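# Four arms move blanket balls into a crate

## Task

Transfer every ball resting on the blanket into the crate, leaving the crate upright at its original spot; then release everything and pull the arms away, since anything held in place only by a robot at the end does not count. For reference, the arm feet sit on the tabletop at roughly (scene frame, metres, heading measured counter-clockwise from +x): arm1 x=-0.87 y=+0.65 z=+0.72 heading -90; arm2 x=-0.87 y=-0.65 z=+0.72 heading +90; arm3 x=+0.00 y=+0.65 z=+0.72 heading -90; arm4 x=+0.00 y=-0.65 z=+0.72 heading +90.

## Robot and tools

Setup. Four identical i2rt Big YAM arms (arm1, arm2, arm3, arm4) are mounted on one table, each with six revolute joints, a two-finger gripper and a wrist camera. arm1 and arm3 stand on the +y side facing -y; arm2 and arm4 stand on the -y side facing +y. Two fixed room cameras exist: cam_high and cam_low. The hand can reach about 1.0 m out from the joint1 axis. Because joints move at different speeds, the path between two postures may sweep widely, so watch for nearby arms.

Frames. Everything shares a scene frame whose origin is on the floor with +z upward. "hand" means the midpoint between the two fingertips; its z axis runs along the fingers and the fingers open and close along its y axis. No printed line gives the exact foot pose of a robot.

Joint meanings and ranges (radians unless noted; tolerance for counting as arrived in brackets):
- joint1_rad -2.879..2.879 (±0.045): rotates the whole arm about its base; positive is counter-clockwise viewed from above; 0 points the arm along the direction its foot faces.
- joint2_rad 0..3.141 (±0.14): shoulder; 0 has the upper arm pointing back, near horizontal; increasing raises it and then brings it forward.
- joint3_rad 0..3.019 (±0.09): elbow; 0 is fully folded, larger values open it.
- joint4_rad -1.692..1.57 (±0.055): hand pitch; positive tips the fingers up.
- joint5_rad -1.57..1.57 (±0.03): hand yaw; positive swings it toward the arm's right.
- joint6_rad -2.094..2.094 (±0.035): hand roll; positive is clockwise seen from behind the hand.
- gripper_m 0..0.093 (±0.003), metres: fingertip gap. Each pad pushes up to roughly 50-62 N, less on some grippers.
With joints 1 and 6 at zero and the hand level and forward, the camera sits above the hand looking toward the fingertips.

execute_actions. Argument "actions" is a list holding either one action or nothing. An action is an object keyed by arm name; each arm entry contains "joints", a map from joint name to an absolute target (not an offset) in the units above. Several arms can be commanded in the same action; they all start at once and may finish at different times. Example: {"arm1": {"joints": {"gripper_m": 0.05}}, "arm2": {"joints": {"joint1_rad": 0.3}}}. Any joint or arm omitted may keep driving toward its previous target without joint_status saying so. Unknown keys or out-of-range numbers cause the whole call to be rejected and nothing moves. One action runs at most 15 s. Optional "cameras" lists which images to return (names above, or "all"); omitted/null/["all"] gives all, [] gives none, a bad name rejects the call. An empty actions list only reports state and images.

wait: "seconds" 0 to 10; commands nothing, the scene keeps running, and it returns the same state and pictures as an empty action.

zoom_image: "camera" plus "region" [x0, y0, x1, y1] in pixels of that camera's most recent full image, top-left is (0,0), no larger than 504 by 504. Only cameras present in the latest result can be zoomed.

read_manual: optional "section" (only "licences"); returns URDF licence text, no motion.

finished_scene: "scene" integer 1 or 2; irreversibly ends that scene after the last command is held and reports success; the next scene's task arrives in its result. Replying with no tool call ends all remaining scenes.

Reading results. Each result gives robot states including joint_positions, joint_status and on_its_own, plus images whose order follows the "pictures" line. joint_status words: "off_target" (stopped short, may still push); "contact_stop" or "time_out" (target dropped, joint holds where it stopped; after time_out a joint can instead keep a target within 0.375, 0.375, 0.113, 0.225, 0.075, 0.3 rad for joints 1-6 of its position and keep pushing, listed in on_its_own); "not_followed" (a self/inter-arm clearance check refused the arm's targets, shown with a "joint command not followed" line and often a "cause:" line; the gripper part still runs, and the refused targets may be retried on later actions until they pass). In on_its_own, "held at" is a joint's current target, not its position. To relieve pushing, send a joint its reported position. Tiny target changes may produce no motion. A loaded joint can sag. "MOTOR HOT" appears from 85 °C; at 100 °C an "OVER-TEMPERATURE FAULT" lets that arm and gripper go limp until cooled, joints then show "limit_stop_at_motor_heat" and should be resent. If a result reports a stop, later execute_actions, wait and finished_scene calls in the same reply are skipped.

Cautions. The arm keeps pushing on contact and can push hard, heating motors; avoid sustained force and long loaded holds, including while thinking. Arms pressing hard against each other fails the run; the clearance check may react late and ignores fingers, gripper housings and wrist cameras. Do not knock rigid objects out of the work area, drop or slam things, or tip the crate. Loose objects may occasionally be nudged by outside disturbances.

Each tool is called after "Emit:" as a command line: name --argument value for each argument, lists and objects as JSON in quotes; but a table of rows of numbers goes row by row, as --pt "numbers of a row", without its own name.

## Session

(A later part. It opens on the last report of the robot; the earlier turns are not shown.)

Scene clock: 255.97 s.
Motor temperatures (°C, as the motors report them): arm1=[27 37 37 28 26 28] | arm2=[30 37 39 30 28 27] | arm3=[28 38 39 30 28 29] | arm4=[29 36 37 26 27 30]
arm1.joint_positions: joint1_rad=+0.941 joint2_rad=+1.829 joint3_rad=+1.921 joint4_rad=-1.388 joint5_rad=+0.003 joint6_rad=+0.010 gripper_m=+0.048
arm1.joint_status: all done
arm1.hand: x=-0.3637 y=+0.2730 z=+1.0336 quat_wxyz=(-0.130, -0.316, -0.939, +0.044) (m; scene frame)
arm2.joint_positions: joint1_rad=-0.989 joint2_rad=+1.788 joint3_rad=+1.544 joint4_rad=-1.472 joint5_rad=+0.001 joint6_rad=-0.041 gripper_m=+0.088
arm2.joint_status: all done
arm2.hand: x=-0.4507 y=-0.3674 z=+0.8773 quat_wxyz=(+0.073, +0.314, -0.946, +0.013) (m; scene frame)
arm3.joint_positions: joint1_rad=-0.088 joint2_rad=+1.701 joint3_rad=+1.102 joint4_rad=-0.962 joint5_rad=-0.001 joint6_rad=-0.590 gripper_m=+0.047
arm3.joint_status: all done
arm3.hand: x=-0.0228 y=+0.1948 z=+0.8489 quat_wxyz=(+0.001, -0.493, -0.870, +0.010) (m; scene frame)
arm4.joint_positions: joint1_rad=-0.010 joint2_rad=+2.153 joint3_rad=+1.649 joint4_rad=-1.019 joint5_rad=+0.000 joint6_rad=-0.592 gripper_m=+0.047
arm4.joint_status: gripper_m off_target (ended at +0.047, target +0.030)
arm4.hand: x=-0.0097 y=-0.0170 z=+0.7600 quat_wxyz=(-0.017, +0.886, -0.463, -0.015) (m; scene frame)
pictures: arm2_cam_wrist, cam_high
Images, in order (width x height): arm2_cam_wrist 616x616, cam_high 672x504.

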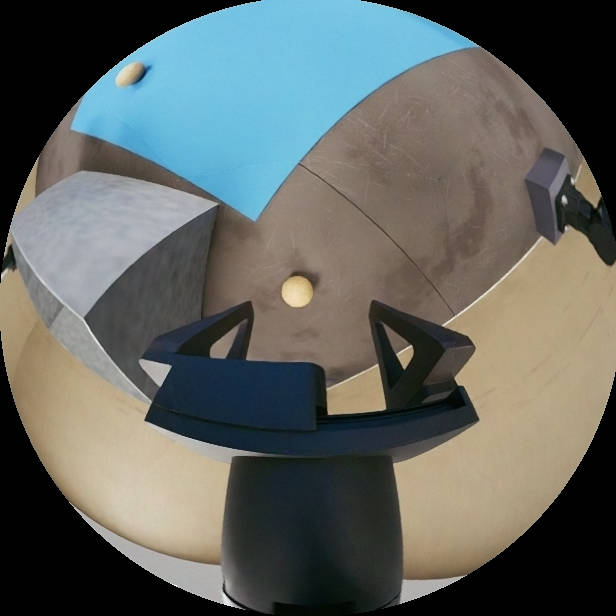

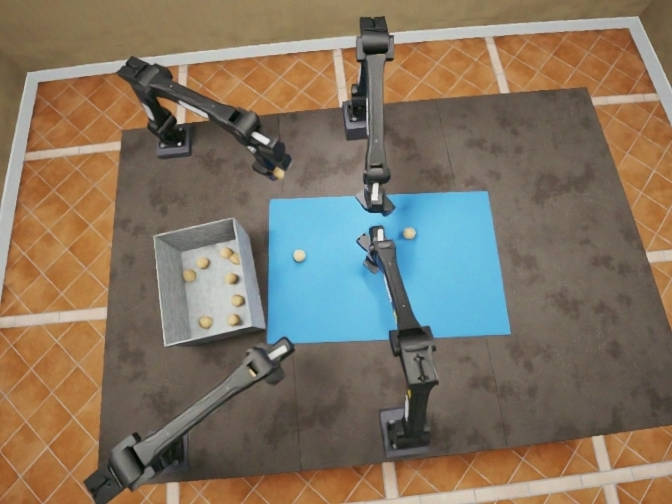

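Emit:
execute_actions --actions '[{"arm1":{"joints":{"joint1_rad":0.43,"joint6_rad":0.095}},"arm2":{"joints":{"joint1_rad":-0.936,"joint3_rad":1.10,"joint4_rad":-1.135}},"arm3":{"joints":{"joint2_rad":1.55,"joint3_rad":1.0,"joint4_rad":-1.0}},"arm4":{"joints":{"joint1_rad":0.49,"joint2_rad":1.80,"joint3_rad":1.55,"joint4_rad":-1.30,"joint6_rad":-0.15}}}]' --cameras '["cam_high","arm2_cam_wrist","arm1_cam_wrist"]'

Scene clock: 263.43 s.
Motor temperatures (°C, as the motors report them): arm1=[27 37 37 28 26 28] | arm2=[30 37 39 30 28 27] | arm3=[28 38 39 30 28 29] | arm4=[29 36 36 26 27 30]
arm1.joint_positions: joint1_rad=+0.436 joint2_rad=+1.829 joint3_rad=+1.921 joint4_rad=-1.388 joint5_rad=+0.002 joint6_rad=+0.087 gripper_m=+0.048
arm1.joint_status: all done
arm1.hand: x=-0.6094 y=+0.0751 z=+1.0339 quat_wxyz=(-0.118, -0.572, -0.809, +0.070) (m; scene frame)
arm2.joint_positions: joint1_rad=-0.933 joint2_rad=+1.787 joint3_rad=+1.100 joint4_rad=-1.145 joint5_rad=+0.001 joint6_rad=-0.041 gripper_m=+0.088
arm2.joint_status: all done
arm2.hand: x=-0.5514 y=-0.4062 z=+0.7339 quat_wxyz=(+0.128, +0.339, -0.932, +0.033) (m; scene frame)
arm3.joint_positions: joint1_rad=-0.088 joint2_rad=+1.543 joint3_rad=+0.990 joint4_rad=-0.997 joint5_rad=-0.001 joint6_rad=-0.590 gripper_m=+0.047
arm3.joint_status: all done
arm3.hand: x=-0.0201 y=+0.2416 z=+0.8772 quat_wxyz=(-0.002, -0.493, -0.870, +0.015) (m; scene frame)
arm4.joint_positions: joint1_rad=+0.489 joint2_rad=+1.772 joint3_rad=+1.543 joint4_rad=-1.283 joint5_rad=-0.002 joint6_rad=-0.159 gripper_m=+0.047
arm4.joint_status: all done
arm4.hand: x=-0.2694 y=-0.1700 z=+0.9392 quat_wxyz=(-0.012, +0.901, -0.434, -0.028) (m; scene frame)
pictures: arm1_cam_wrist, arm2_cam_wrist, cam_high
Images, in order (width x height): arm1_cam_wrist 616x616, arm2_cam_wrist 616x616, cam_high 672x504.

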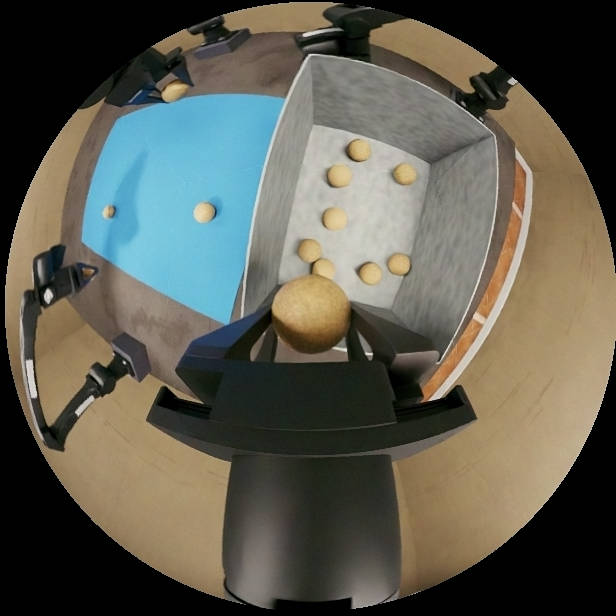

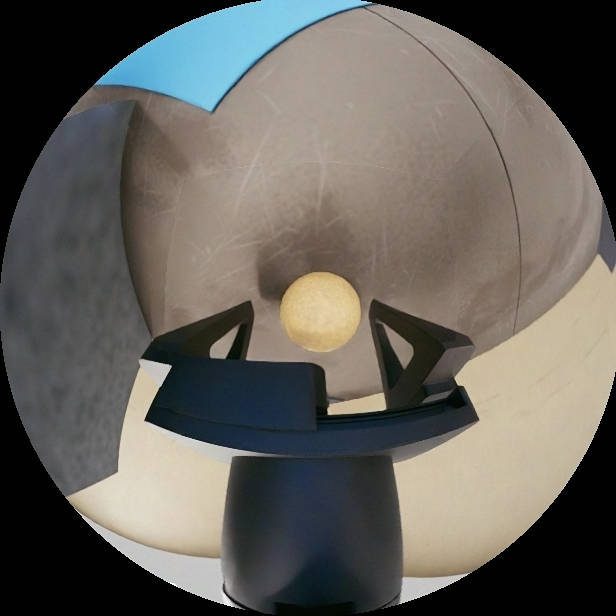

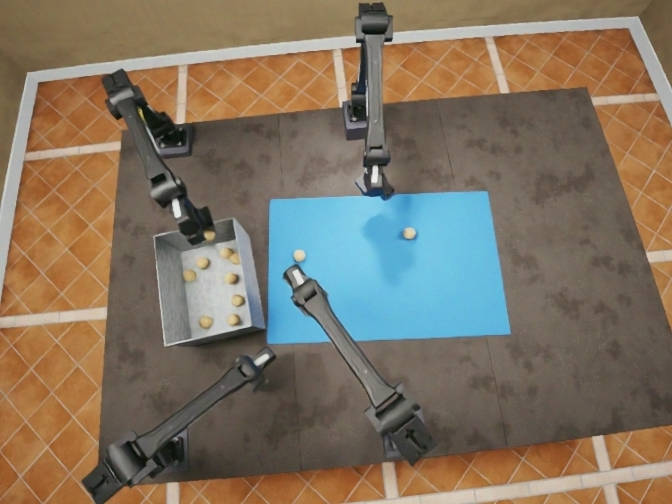

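Emit:
execute_actions --actions '[{"arm2":{"joints":{"joint4_rad":-1.118,"gripper_m":0.03}}}]' --cameras '["arm2_cam_wrist"]'

Scene clock: 264.33 s.
Motor temperatures (°C, as the motors report them): arm1=[27 37 37 28 26 28] | arm2=[30 37 39 30 28 27] | arm3=[28 38 39 30 28 29] | arm4=[29 36 36 26 27 30]
arm1.joint_positions: joint1_rad=+0.436 joint2_rad=+1.829 joint3_rad=+1.921 joint4_rad=-1.388 joint5_rad=+0.002 joint6_rad=+0.087 gripper_m=+0.048
arm1.joint_status: not commanded
arm1.hand: x=-0.6094 y=+0.0751 z=+1.0339 quat_wxyz=(-0.118, -0.572, -0.809, +0.070) (m; scene frame)
arm2.joint_positions: joint1_rad=-0.933 joint2_rad=+1.787 joint3_rad=+1.100 joint4_rad=-1.128 joint5_rad=+0.001 joint6_rad=-0.041 gripper_m=+0.047
arm2.joint_status: gripper_m off_target (ended at +0.047, target +0.030); the others done
arm2.hand: x=-0.5481 y=-0.4037 z=+0.7329 quat_wxyz=(+0.120, +0.339, -0.933, +0.030) (m; scene frame)
arm3.joint_positions: joint1_rad=-0.088 joint2_rad=+1.543 joint3_rad=+0.990 joint4_rad=-0.997 joint5_rad=-0.001 joint6_rad=-0.590 gripper_m=+0.047
arm3.joint_status: not commanded
arm3.hand: x=-0.0201 y=+0.2416 z=+0.8772 quat_wxyz=(-0.002, -0.493, -0.870, +0.015) (m; scene frame)
arm4.joint_positions: joint1_rad=+0.489 joint2_rad=+1.772 joint3_rad=+1.543 joint4_rad=-1.283 joint5_rad=-0.002 joint6_rad=-0.159 gripper_m=+0.047
arm4.joint_status: not commanded
arm4.hand: x=-0.2694 y=-0.1700 z=+0.9392 quat_wxyz=(-0.012, +0.901, -0.434, -0.028) (m; scene frame)
pictures: arm2_cam_wrist
Images, in order (width x height): arm2_cam_wrist 616x616.

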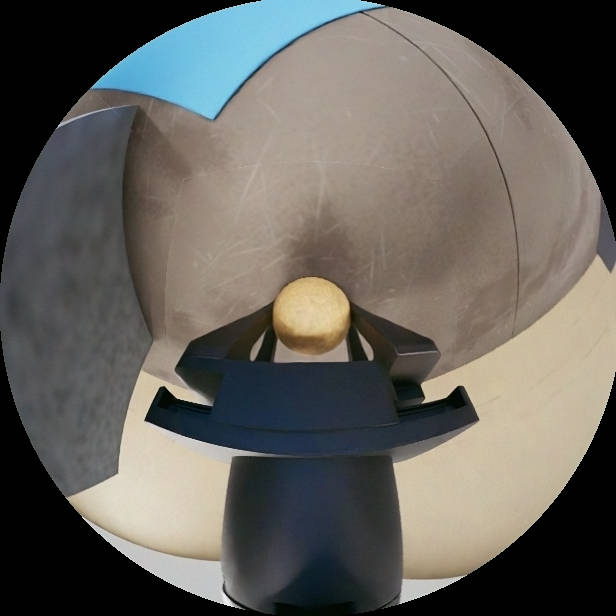

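Emit:
execute_actions --actions '[{"arm1":{"joints":{"joint1_rad":0.215,"joint2_rad":2.24,"joint3_rad":1.90,"joint4_rad":-1.068}},"arm2":{"joints":{"joint2_rad":1.59,"joint3_rad":1.655,"joint4_rad":-1.51,"joint6_rad":-0.39}},"arm3":{"joints":{"joint1_rad":-0.30,"joint6_rad":-0.1}}}]' --cameras '["cam_high","arm1_cam_wrist"]'

Scene clock: 267.53 s.
Motor temperatures (°C, as the motors report them): arm1=[27 37 37 28 26 28] | arm2=[30 37 39 30 28 27] | arm3=[28 38 39 30 28 29] | arm4=[29 36 37 26 27 30]
arm1.joint_positions: joint1_rad=+0.221 joint2_rad=+2.234 joint3_rad=+1.894 joint4_rad=-1.079 joint5_rad=+0.003 joint6_rad=+0.087 gripper_m=+0.048
arm1.joint_status: all done
arm1.hand: x=-0.7227 y=-0.0403 z=+0.7731 quat_wxyz=(-0.061, -0.660, -0.747, +0.047) (m; scene frame)
arm2.joint_positions: joint1_rad=-0.933 joint2_rad=+1.587 joint3_rad=+1.604 joint4_rad=-1.501 joint5_rad=+0.001 joint6_rad=-0.378 gripper_m=+0.047
arm2.joint_status: all done
arm2.hand: x=-0.4704 y=-0.3493 z=+0.9970 quat_wxyz=(-0.041, +0.493, -0.869, -0.013) (m; scene frame)
arm3.joint_positions: joint1_rad=-0.306 joint2_rad=+1.543 joint3_rad=+0.990 joint4_rad=-0.997 joint5_rad=+0.001 joint6_rad=-0.111 gripper_m=+0.047
arm3.joint_status: all done
arm3.hand: x=-0.1084 y=+0.2559 z=+0.8781 quat_wxyz=(-0.004, -0.760, -0.649, +0.015) (m; scene frame)
arm4.joint_positions: joint1_rad=+0.489 joint2_rad=+1.772 joint3_rad=+1.543 joint4_rad=-1.283 joint5_rad=-0.002 joint6_rad=-0.159 gripper_m=+0.047
arm4.joint_status: not commanded
arm4.hand: x=-0.2694 y=-0.1700 z=+0.9392 quat_wxyz=(-0.012, +0.901, -0.434, -0.028) (m; scene frame)
pictures: arm1_cam_wrist, cam_high
Images, in order (width x height): arm1_cam_wrist 616x616, cam_high 672x504.

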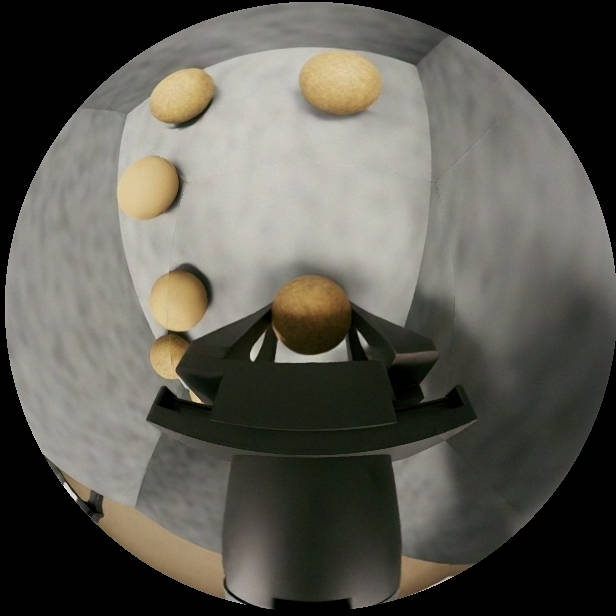

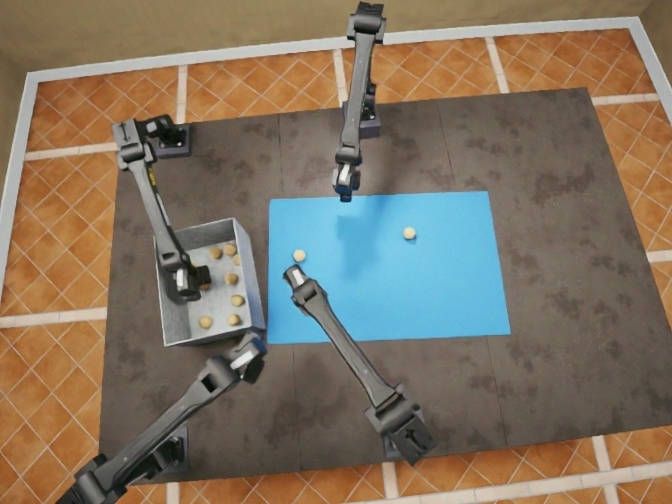

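Emit:
execute_actions --actions '[{"arm1":{"joints":{"joint2_rad":1.84,"joint3_rad":1.87,"joint4_rad":-1.53,"gripper_m":0.062}},"arm2":{"joints":{"joint1_rad":-0.30,"joint2_rad":1.51,"joint3_rad":1.57,"joint4_rad":-1.58}},"arm4":{"joints":{"joint1_rad":0.65,"joint2_rad":1.94,"joint3_rad":1.262,"joint4_rad":-0.843,"joint6_rad":0.0}}}]' --cameras '["cam_high","arm2_cam_wrist","arm4_cam_wrist"]'

Scene clock: 275.00 s.
Motor temperatures (°C, as the motors report them): arm1=[27 38 37 28 26 28] | arm2=[30 37 40 30 28 27] | arm3=[28 38 40 30 28 29] | arm4=[29 36 37 26 27 30]
arm1.joint_positions: joint1_rad=+0.221 joint2_rad=+1.821 joint3_rad=+1.860 joint4_rad=-1.518 joint5_rad=+0.003 joint6_rad=+0.087 gripper_m=+0.062
arm1.joint_status: all done
arm1.hand: x=-0.7479 y=+0.0776 z=+1.0072 quat_wxyz=(-0.037, -0.661, -0.749, +0.029) (m; scene frame)
arm2.joint_positions: joint1_rad=-0.291 joint2_rad=+1.529 joint3_rad=+1.575 joint4_rad=-1.570 joint5_rad=+0.001 joint6_rad=-0.380 gripper_m=+0.047
arm2.joint_status: all done
arm2.hand: x=-0.7394 y=-0.2038 z=+1.0159 quat_wxyz=(-0.021, +0.743, -0.669, -0.018) (m; scene frame)
arm3.joint_positions: joint1_rad=-0.306 joint2_rad=+1.543 joint3_rad=+0.990 joint4_rad=-0.997 joint5_rad=+0.001 joint6_rad=-0.110 gripper_m=+0.047
arm3.joint_status: not commanded
arm3.hand: x=-0.1084 y=+0.2559 z=+0.8781 quat_wxyz=(-0.004, -0.761, -0.649, +0.015) (m; scene frame)
arm4.joint_positions: joint1_rad=+0.655 joint2_rad=+1.939 joint3_rad=+1.262 joint4_rad=-0.862 joint5_rad=-0.001 joint6_rad=-0.009 gripper_m=+0.047
arm4.joint_status: all done
arm4.hand: x=-0.3317 y=-0.2401 z=+0.7590 quat_wxyz=(-0.003, +0.904, -0.427, -0.018) (m; scene frame)
pictures: arm2_cam_wrist, arm4_cam_wrist, cam_high
Images, in order (width x height): arm2_cam_wrist 616x616, arm4_cam_wrist 616x616, cam_high 672x504.

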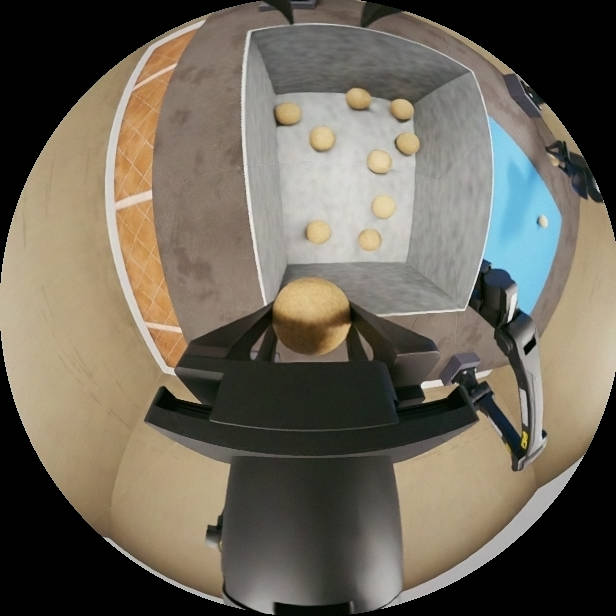

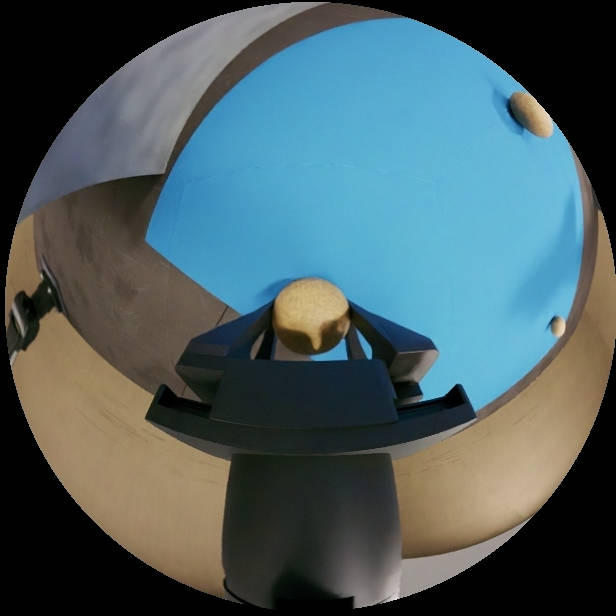

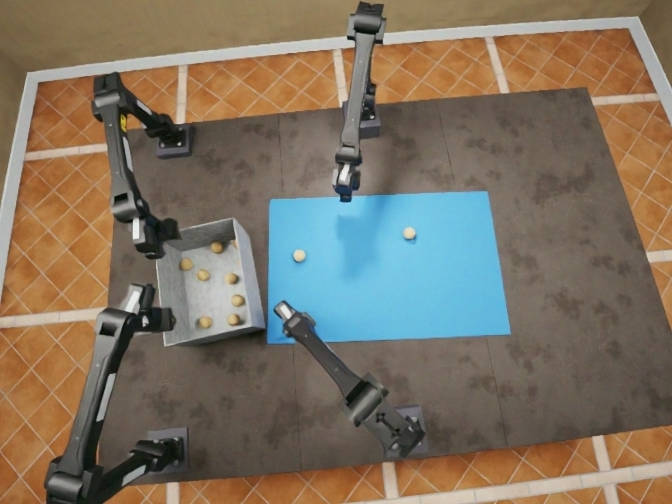

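Emit:
execute_actions --actions '[{"arm1":{"joints":{"joint1_rad":0.728,"joint2_rad":2.03,"joint3_rad":2.26,"joint4_rad":-1.38,"joint6_rad":0.0,"gripper_m":0.088}},"arm2":{"joints":{"joint1_rad":-0.305,"joint2_rad":1.973,"joint3_rad":1.46,"joint4_rad":-1.02,"joint6_rad":-0.42}},"arm4":{"joints":{"joint2_rad":1.76,"joint3_rad":1.33,"joint4_rad":-1.11,"gripper_m":0.07}}}]' --cameras '["cam_high","arm1_cam_wrist","arm2_cam_wrist"]'

Scene clock: 278.23 s.
Motor temperatures (°C, as the motors report them): arm1=[27 38 37 28 26 28] | arm2=[30 37 39 30 28 27] | arm3=[28 37 40 30 28 29] | arm4=[29 36 37 26 27 30]
arm1.joint_positions: joint1_rad=+0.726 joint2_rad=+2.042 joint3_rad=+2.221 joint4_rad=-1.389 joint5_rad=-0.001 joint6_rad=+0.008 gripper_m=+0.088
arm1.joint_status: all done
arm1.hand: x=-0.3992 y=+0.1099 z=+1.0316 quat_wxyz=(-0.164, -0.411, -0.894, +0.074) (m; scene frame)
arm2.joint_positions: joint1_rad=-0.296 joint2_rad=+1.975 joint3_rad=+1.459 joint4_rad=-1.032 joint5_rad=-0.001 joint6_rad=-0.408 gripper_m=+0.047
arm2.joint_status: all done
arm2.hand: x=-0.7123 y=-0.1011 z=+0.7508 quat_wxyz=(-0.010, +0.751, -0.660, -0.014) (m; scene frame)
arm3.joint_positions: joint1_rad=-0.306 joint2_rad=+1.543 joint3_rad=+0.990 joint4_rad=-0.997 joint5_rad=+0.001 joint6_rad=-0.110 gripper_m=+0.047
arm3.joint_status: not commanded
arm3.hand: x=-0.1084 y=+0.2559 z=+0.8781 quat_wxyz=(-0.004, -0.761, -0.649, +0.015) (m; scene frame)
arm4.joint_positions: joint1_rad=+0.655 joint2_rad=+1.744 joint3_rad=+1.300 joint4_rad=-1.092 joint5_rad=-0.001 joint6_rad=-0.008 gripper_m=+0.070
arm4.joint_status: all done
arm4.hand: x=-0.3183 y=-0.2550 z=+0.8666 quat_wxyz=(-0.003, +0.904, -0.427, -0.019) (m; scene frame)
pictures: arm1_cam_wrist, arm2_cam_wrist, cam_high
Images, in order (width x height): arm1_cam_wrist 616x616, arm2_cam_wrist 616x616, cam_high 672x504.

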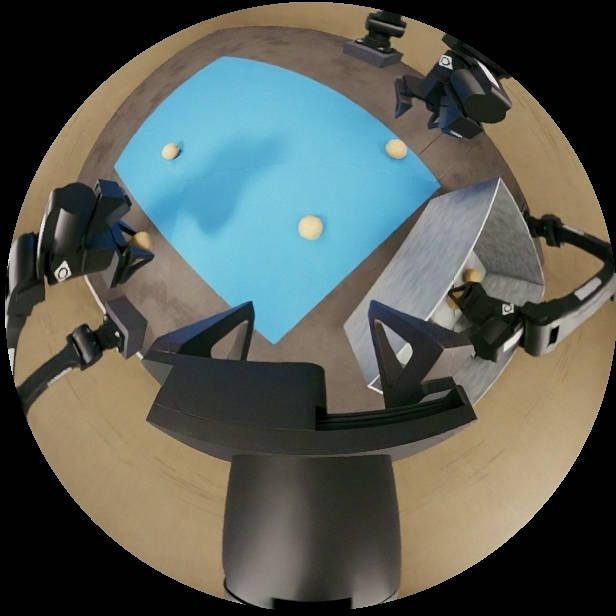

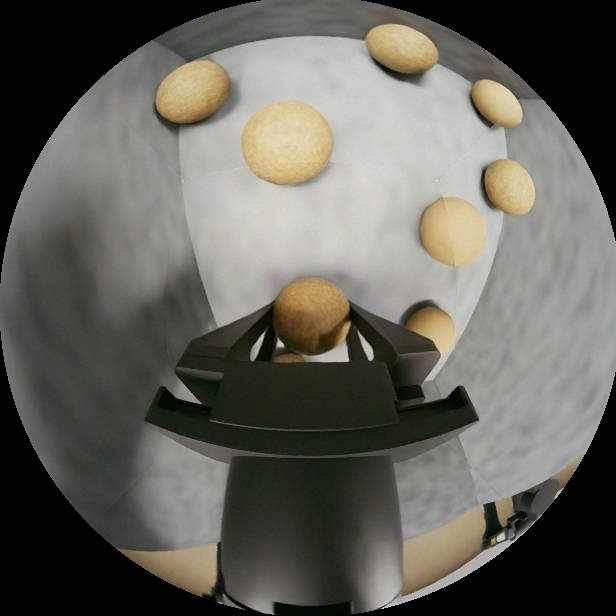

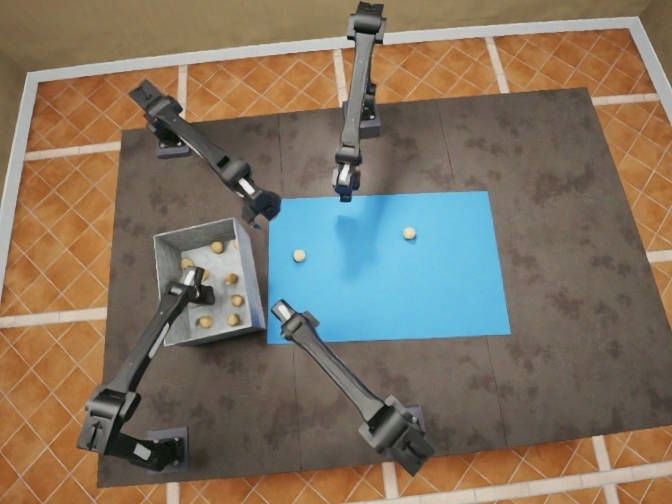

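Emit:
execute_actions --actions '[{"arm1":{"joints":{"joint2_rad":2.455,"joint3_rad":2.225,"joint4_rad":-0.946}},"arm2":{"joints":{"joint2_rad":1.80,"joint3_rad":1.885,"joint4_rad":-1.50,"gripper_m":0.062}},"arm4":{"joints":{"joint1_rad":0.18,"joint6_rad":0.3}}}]' --cameras '["cam_high","arm1_cam_wrist","arm2_cam_wrist"]'

Scene clock: 282.10 s.
Motor temperatures (°C, as the motors report them): arm1=[27 38 38 28 26 28] | arm2=[30 37 39 30 28 27] | arm3=[28 37 40 30 28 29] | arm4=[29 35 38 26 27 30]
arm1.joint_positions: joint1_rad=+0.727 joint2_rad=+2.433 joint3_rad=+2.221 joint4_rad=-0.958 joint5_rad=+0.001 joint6_rad=+0.006 gripper_m=+0.088
arm1.joint_status: all done
arm1.hand: x=-0.3292 y=+0.0296 z=+0.7753 quat_wxyz=(-0.182, -0.408, -0.891, +0.083) (m; scene frame)
arm2.joint_positions: joint1_rad=-0.296 joint2_rad=+1.805 joint3_rad=+1.851 joint4_rad=-1.491 joint5_rad=-0.001 joint6_rad=-0.409 gripper_m=+0.062
arm2.joint_status: all done
arm2.hand: x=-0.7048 y=-0.0873 z=+0.9893 quat_wxyz=(-0.056, +0.750, -0.659, -0.035) (m; scene frame)
arm3.joint_positions: joint1_rad=-0.306 joint2_rad=+1.543 joint3_rad=+0.990 joint4_rad=-0.997 joint5_rad=+0.001 joint6_rad=-0.110 gripper_m=+0.047
arm3.joint_status: not commanded
arm3.hand: x=-0.1084 y=+0.2559 z=+0.8781 quat_wxyz=(-0.004, -0.761, -0.649, +0.015) (m; scene frame)
arm4.joint_positions: joint1_rad=+0.174 joint2_rad=+1.744 joint3_rad=+1.300 joint4_rad=-1.092 joint5_rad=+0.001 joint6_rad=+0.291 gripper_m=+0.070
arm4.joint_status: all done
arm4.hand: x=-0.0994 y=-0.1521 z=+0.8641 quat_wxyz=(-0.004, +0.674, -0.738, -0.016) (m; scene frame)
pictures: arm1_cam_wrist, arm2_cam_wrist, cam_high
Images, in order (width x height): arm1_cam_wrist 616x616, arm2_cam_wrist 616x616, cam_high 672x504.

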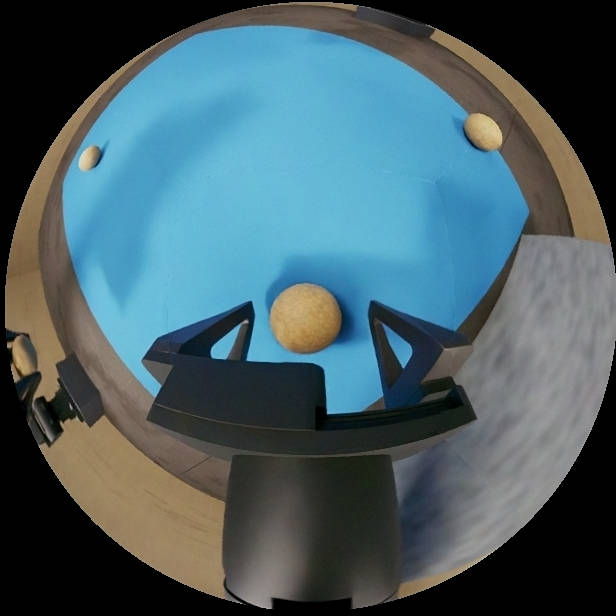

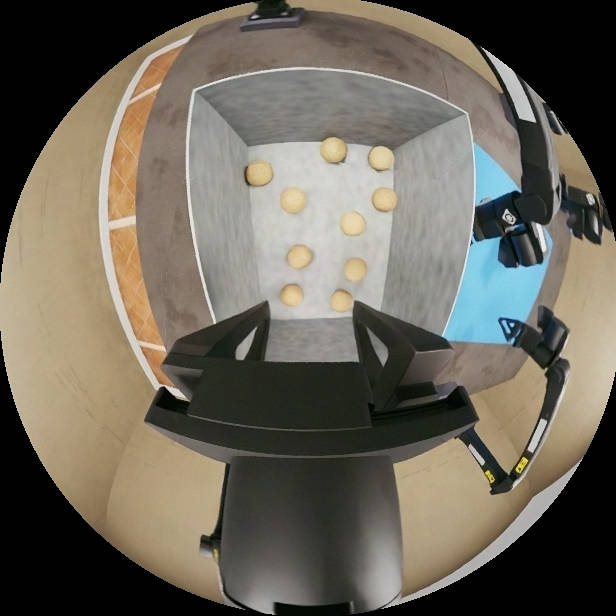

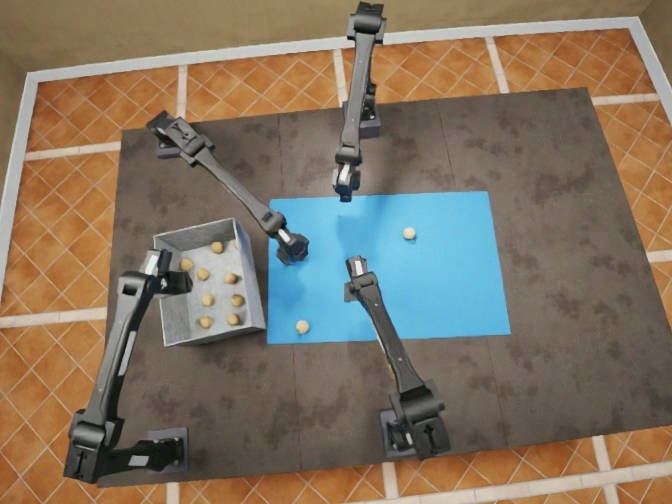

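Emit:
execute_actions --actions '[]'

Scene clock: 284.63 s.
Motor temperatures (°C, as the motors report them): arm1=[27 38 38 28 26 28] | arm2=[30 37 40 30 28 27] | arm3=[28 37 40 30 28 29] | arm4=[29 35 38 26 27 30]
arm1.joint_positions: joint1_rad=+0.727 joint2_rad=+2.433 joint3_rad=+2.221 joint4_rad=-0.958 joint5_rad=+0.001 joint6_rad=+0.006 gripper_m=+0.088
arm1.joint_status: all done
arm1.hand: x=-0.3292 y=+0.0296 z=+0.7753 quat_wxyz=(-0.182, -0.408, -0.891, +0.083) (m; scene frame)
arm2.joint_positions: joint1_rad=-0.296 joint2_rad=+1.805 joint3_rad=+1.851 joint4_rad=-1.491 joint5_rad=-0.001 joint6_rad=-0.409 gripper_m=+0.062
arm2.joint_status: all done
arm2.hand: x=-0.7048 y=-0.0873 z=+0.9893 quat_wxyz=(-0.056, +0.750, -0.659, -0.035) (m; scene frame)
arm3.joint_positions: joint1_rad=-0.306 joint2_rad=+1.543 joint3_rad=+0.990 joint4_rad=-0.997 joint5_rad=+0.001 joint6_rad=-0.110 gripper_m=+0.047
arm3.joint_status: not commanded
arm3.hand: x=-0.1084 y=+0.2559 z=+0.8781 quat_wxyz=(-0.004, -0.761, -0.649, +0.015) (m; scene frame)
arm4.joint_positions: joint1_rad=+0.174 joint2_rad=+1.744 joint3_rad=+1.300 joint4_rad=-1.092 joint5_rad=+0.001 joint6_rad=+0.291 gripper_m=+0.070
arm4.joint_status: all done
arm4.hand: x=-0.0994 y=-0.1521 z=+0.8641 quat_wxyz=(-0.004, +0.674, -0.739, -0.016) (m; scene frame)
pictures: arm1_cam_wrist, arm2_cam_wrist, arm3_cam_wrist, arm4_cam_wrist, cam_high, cam_low
Images, in order (width x height): arm1_cam_wrist 616x616, arm2_cam_wrist 616x616, arm3_cam_wrist 616x616, arm4_cam_wrist 616x616, cam_high 672x504, cam_low 672x504.

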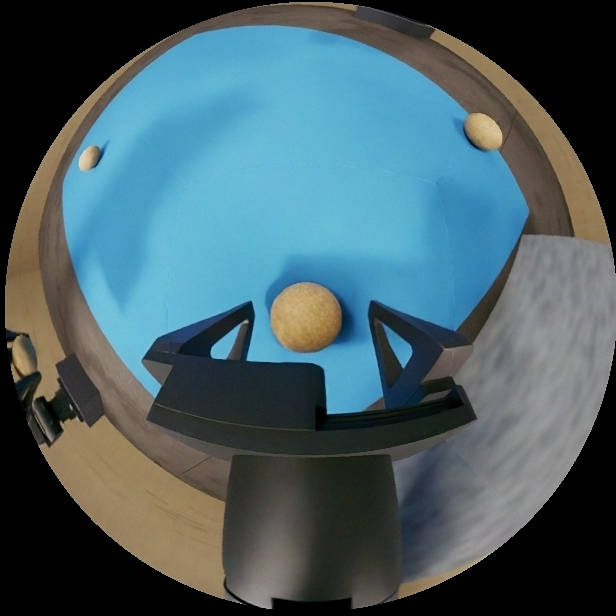

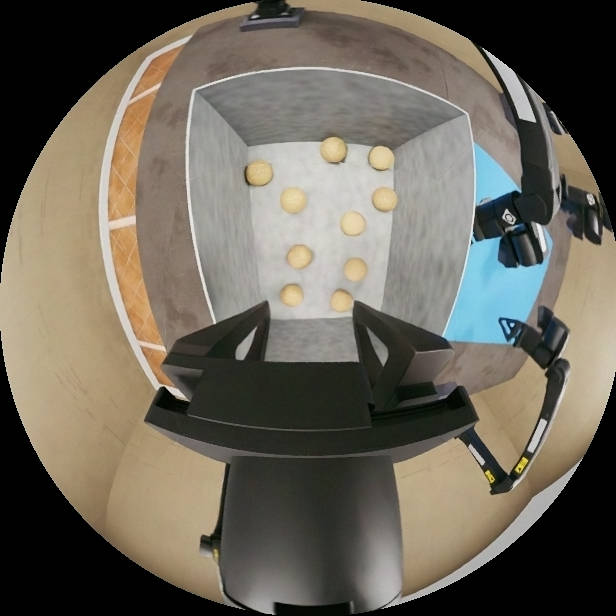

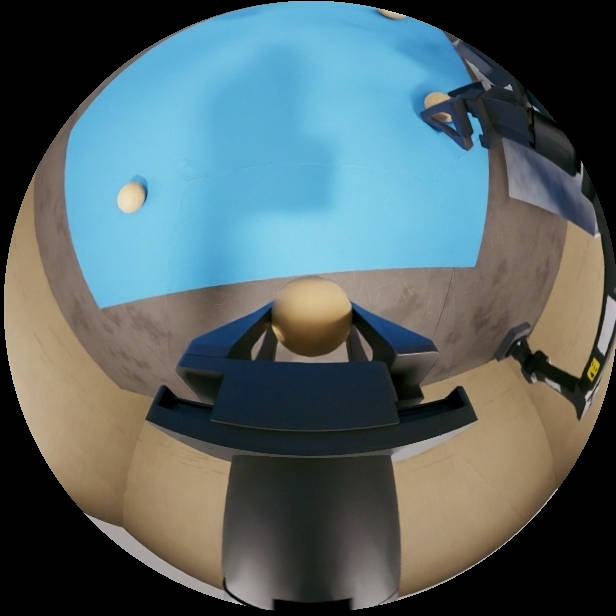

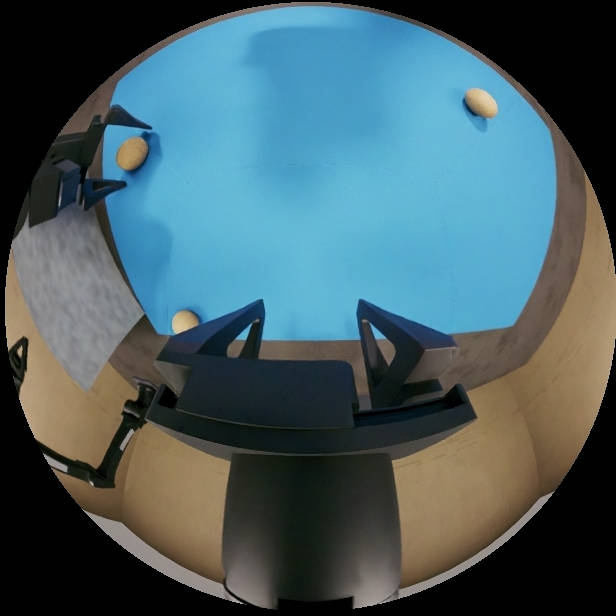

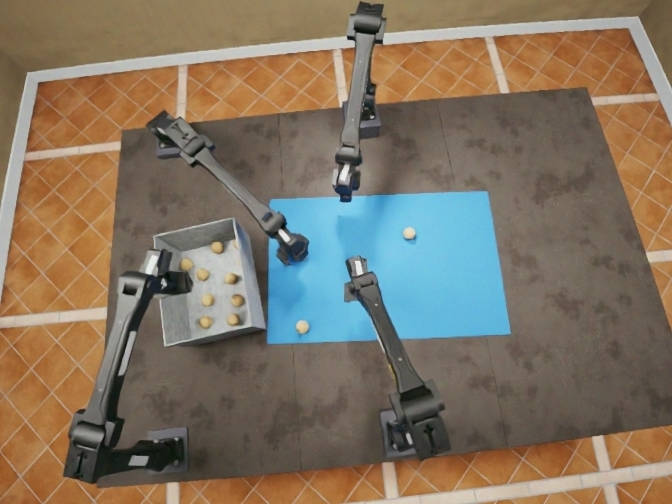

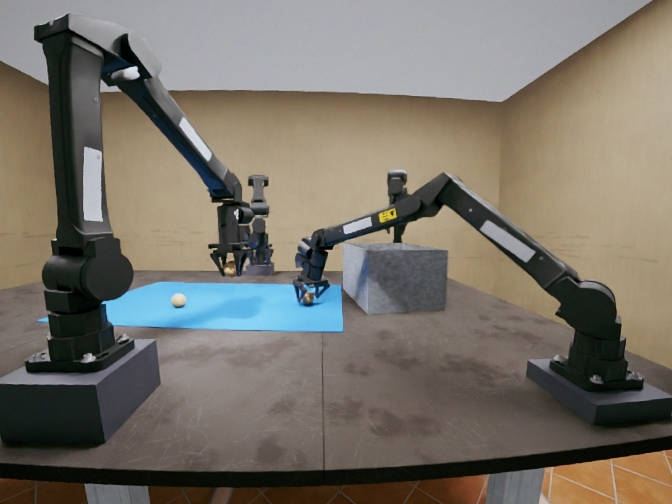

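Emit:
execute_actions --actions '[{"arm1":{"joints":{"joint3_rad":2.188,"joint4_rad":-0.945,"gripper_m":0.03}},"arm2":{"joints":{"joint1_rad":-0.90,"joint6_rad":0.0,"gripper_m":0.088}},"arm4":{"joints":{"joint1_rad":-0.228,"joint2_rad":2.17,"joint3_rad":1.915,"joint4_rad":-0.89,"joint6_rad":0.0,"gripper_m":0.088}}}]' --cameras '["arm1_cam_wrist","arm2_cam_wrist","arm4_cam_wrist","cam_high"]'

Scene clock: 289.57 s.
Motor temperatures (°C, as the motors report them): arm1=[27 39 38 28 26 28] | arm2=[30 37 40 30 28 27] | arm3=[28 37 40 30 28 29] | arm4=[29 36 39 26 27 30]
arm1.joint_positions: joint1_rad=+0.727 joint2_rad=+2.433 joint3_rad=+2.200 joint4_rad=-0.952 joint5_rad=+0.001 joint6_rad=+0.006 gripper_m=+0.048
arm1.joint_status: gripper_m off_target (ended at +0.048, target +0.030); the others done
arm1.hand: x=-0.3326 y=+0.0335 z=+0.7659 quat_wxyz=(-0.175, -0.409, -0.892, +0.080) (m; scene frame)
arm2.joint_positions: joint1_rad=-0.899 joint2_rad=+1.805 joint3_rad=+1.851 joint4_rad=-1.491 joint5_rad=+0.000 joint6_rad=-0.012 gripper_m=+0.088
arm2.joint_status: all done
arm2.hand: x=-0.4125 y=-0.2792 z=+0.9838 quat_wxyz=(-0.055, +0.342, -0.938, -0.028) (m; scene frame)
arm3.joint_positions: joint1_rad=-0.306 joint2_rad=+1.543 joint3_rad=+0.990 joint4_rad=-0.997 joint5_rad=+0.001 joint6_rad=-0.110 gripper_m=+0.047
arm3.joint_status: not commanded
arm3.hand: x=-0.1084 y=+0.2559 z=+0.8781 quat_wxyz=(-0.004, -0.761, -0.649, +0.015) (m; scene frame)
arm4.joint_positions: joint1_rad=-0.221 joint2_rad=+2.159 joint3_rad=+1.872 joint4_rad=-0.904 joint5_rad=+0.001 joint6_rad=+0.009 gripper_m=+0.088
arm4.joint_status: all done
arm4.hand: x=+0.1461 y=+0.0820 z=+0.8503 quat_wxyz=(-0.141, +0.620, -0.762, -0.121) (m; scene frame)
pictures: arm1_cam_wrist, arm2_cam_wrist, arm4_cam_wrist, cam_high
Images, in order (width x height): arm1_cam_wrist 616x616, arm2_cam_wrist 616x616, arm4_cam_wrist 616x616, cam_high 672x504.

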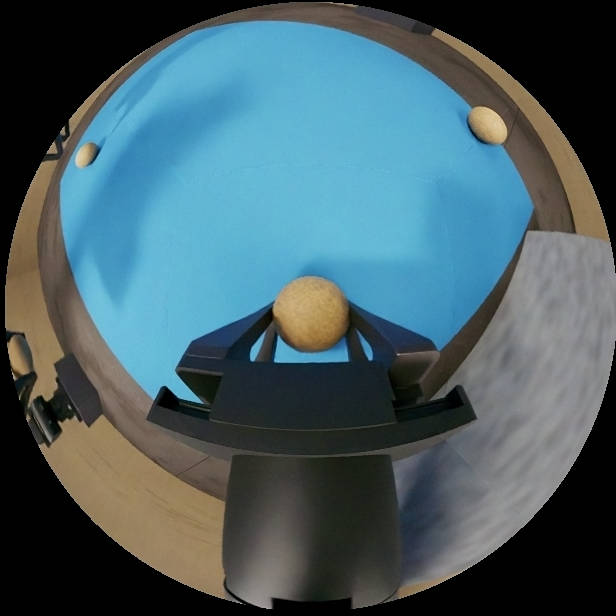

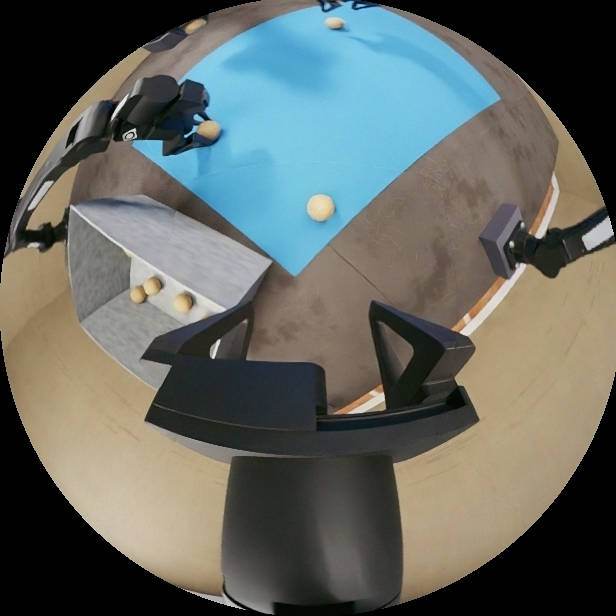

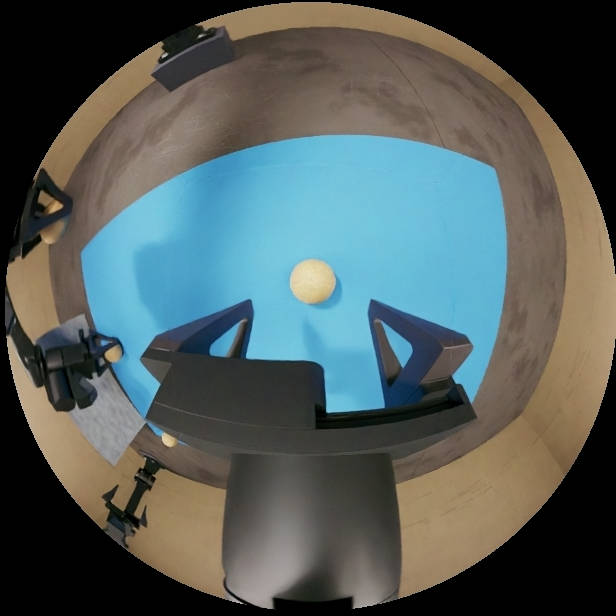

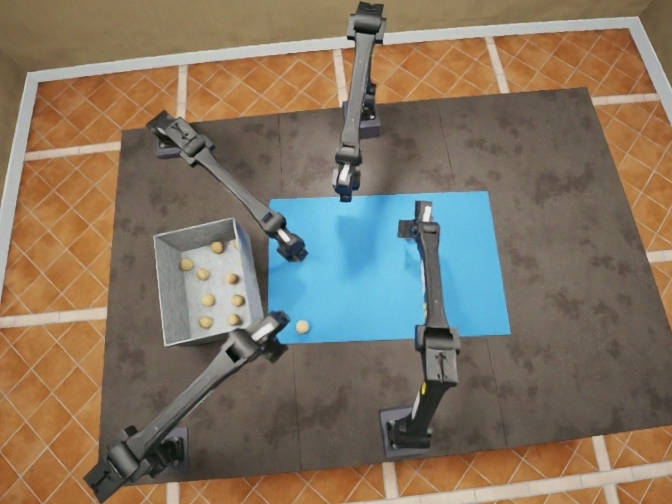

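Emit:
execute_actions --actions '[{"arm1":{"joints":{"joint1_rad":0.63,"joint2_rad":2.03,"joint4_rad":-1.35,"joint6_rad":0.22}},"arm2":{"joints":{"joint1_rad":-0.932,"joint2_rad":2.164,"joint3_rad":1.747,"joint4_rad":-1.064,"gripper_m":0.08}},"arm4":{"joints":{"joint2_rad":2.292,"joint3_rad":1.85,"joint4_rad":-0.747}}}]' --cameras '["arm1_cam_wrist","arm2_cam_wrist","arm4_cam_wrist","cam_high"]'

Scene clock: 304.07 s.
Motor temperatures (°C, as the motors report them): arm1=[27 40 37 28 26 28] | arm2=[30 38 41 30 28 27] | arm3=[28 37 40 30 28 29] | arm4=[29 37 41 26 27 30]
arm1.joint_positions: joint1_rad=+0.633 joint2_rad=+2.010 joint3_rad=+2.181 joint4_rad=-1.339 joint5_rad=-0.001 joint6_rad=+0.210 gripper_m=+0.048
arm1.joint_status: all done
arm1.hand: x=-0.4517 y=+0.0677 z=+1.0397 quat_wxyz=(-0.187, -0.536, -0.820, +0.072) (m; scene frame)
arm2.joint_positions: joint1_rad=-0.928 joint2_rad=+2.159 joint3_rad=+1.753 joint4_rad=-1.076 joint5_rad=+0.002 joint6_rad=-0.010 gripper_m=+0.080
arm2.joint_status: all done
arm2.hand: x=-0.3468 y=-0.2461 z=+0.7387 quat_wxyz=(-0.038, +0.327, -0.944, -0.020) (m; scene frame)
arm3.joint_positions: joint1_rad=-0.306 joint2_rad=+1.543 joint3_rad=+0.990 joint4_rad=-0.997 joint5_rad=+0.001 joint6_rad=-0.110 gripper_m=+0.047
arm3.joint_status: not commanded
arm3.hand: x=-0.1084 y=+0.2559 z=+0.8781 quat_wxyz=(-0.004, -0.761, -0.649, +0.015) (m; scene frame)
arm4.joint_positions: joint1_rad=-0.221 joint2_rad=+2.280 joint3_rad=+1.849 joint4_rad=-0.768 joint5_rad=+0.001 joint6_rad=+0.009 gripper_m=+0.088
arm4.joint_status: all done
arm4.hand: x=+0.1472 y=+0.0916 z=+0.7631 quat_wxyz=(-0.138, +0.620, -0.763, -0.118) (m; scene frame)
pictures: arm1_cam_wrist, arm2_cam_wrist, arm4_cam_wrist, cam_high
Images, in order (width x height): arm1_cam_wrist 616x616, arm2_cam_wrist 616x616, arm4_cam_wrist 616x616, cam_high 672x504.

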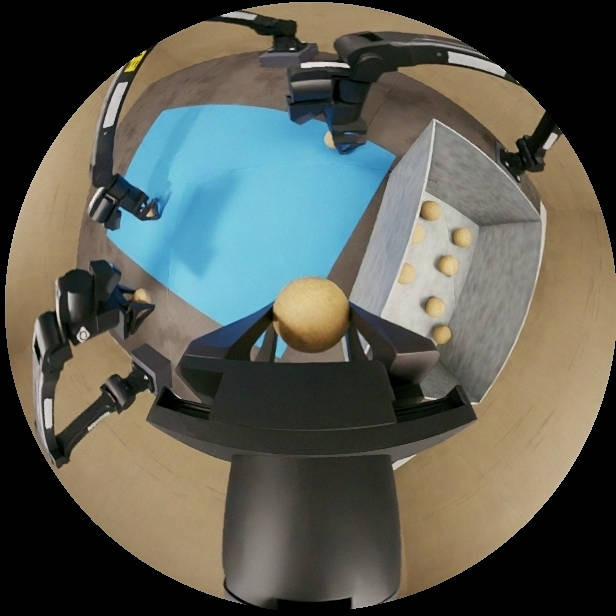

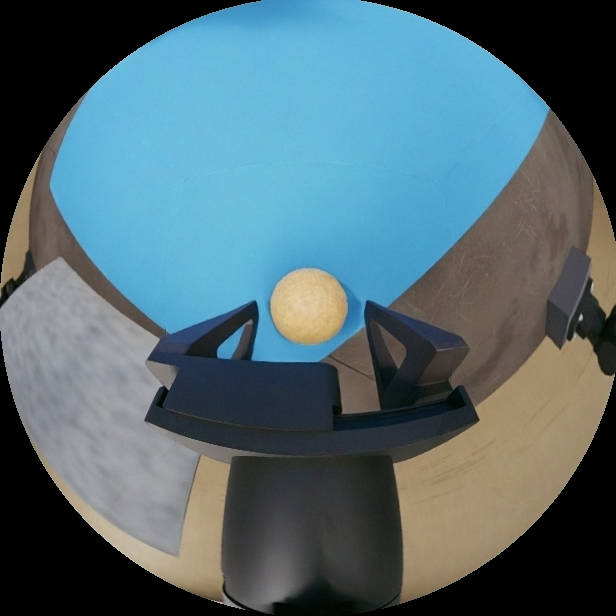

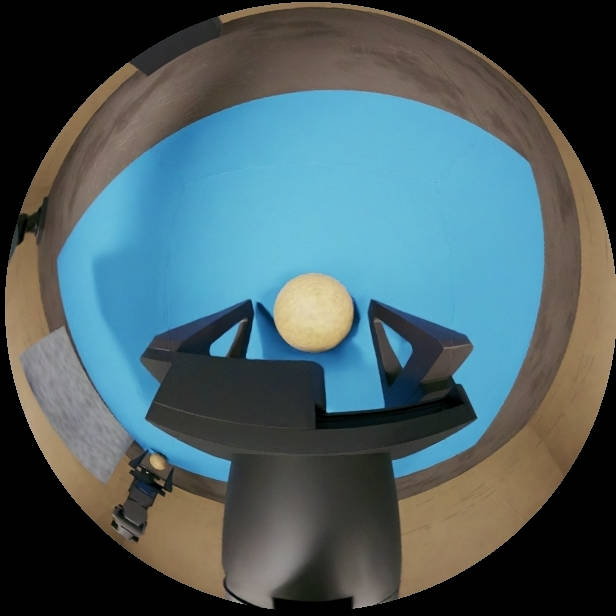

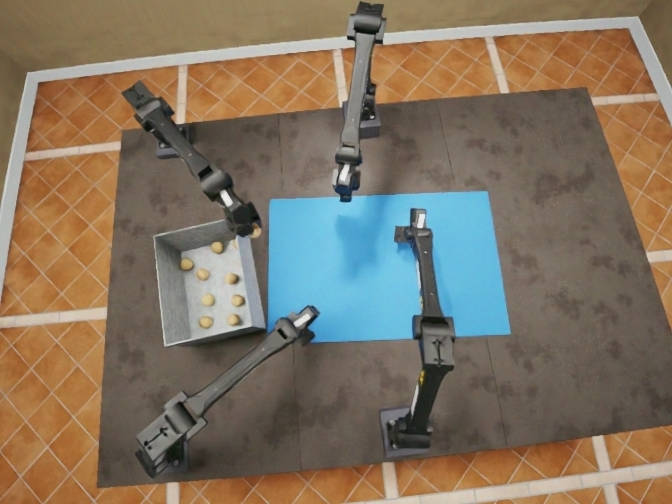

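Emit:
zoom_image --camera "cam_high" --region '[130, 210, 270, 360]'

Region (130, 210, 270, 360) of cam_high's 672x504 image, scaled by 3.360, with more detail than that image has; it fills the left 470 columns of this view, and the rest is white.

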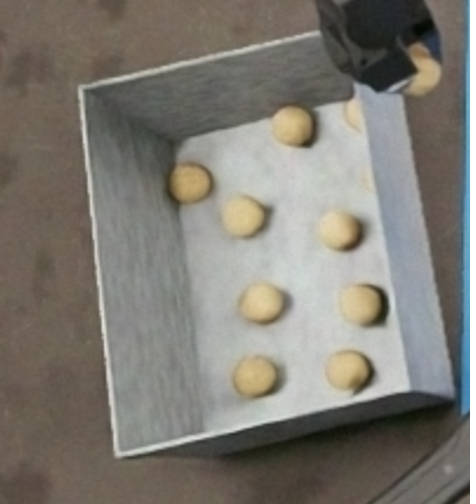

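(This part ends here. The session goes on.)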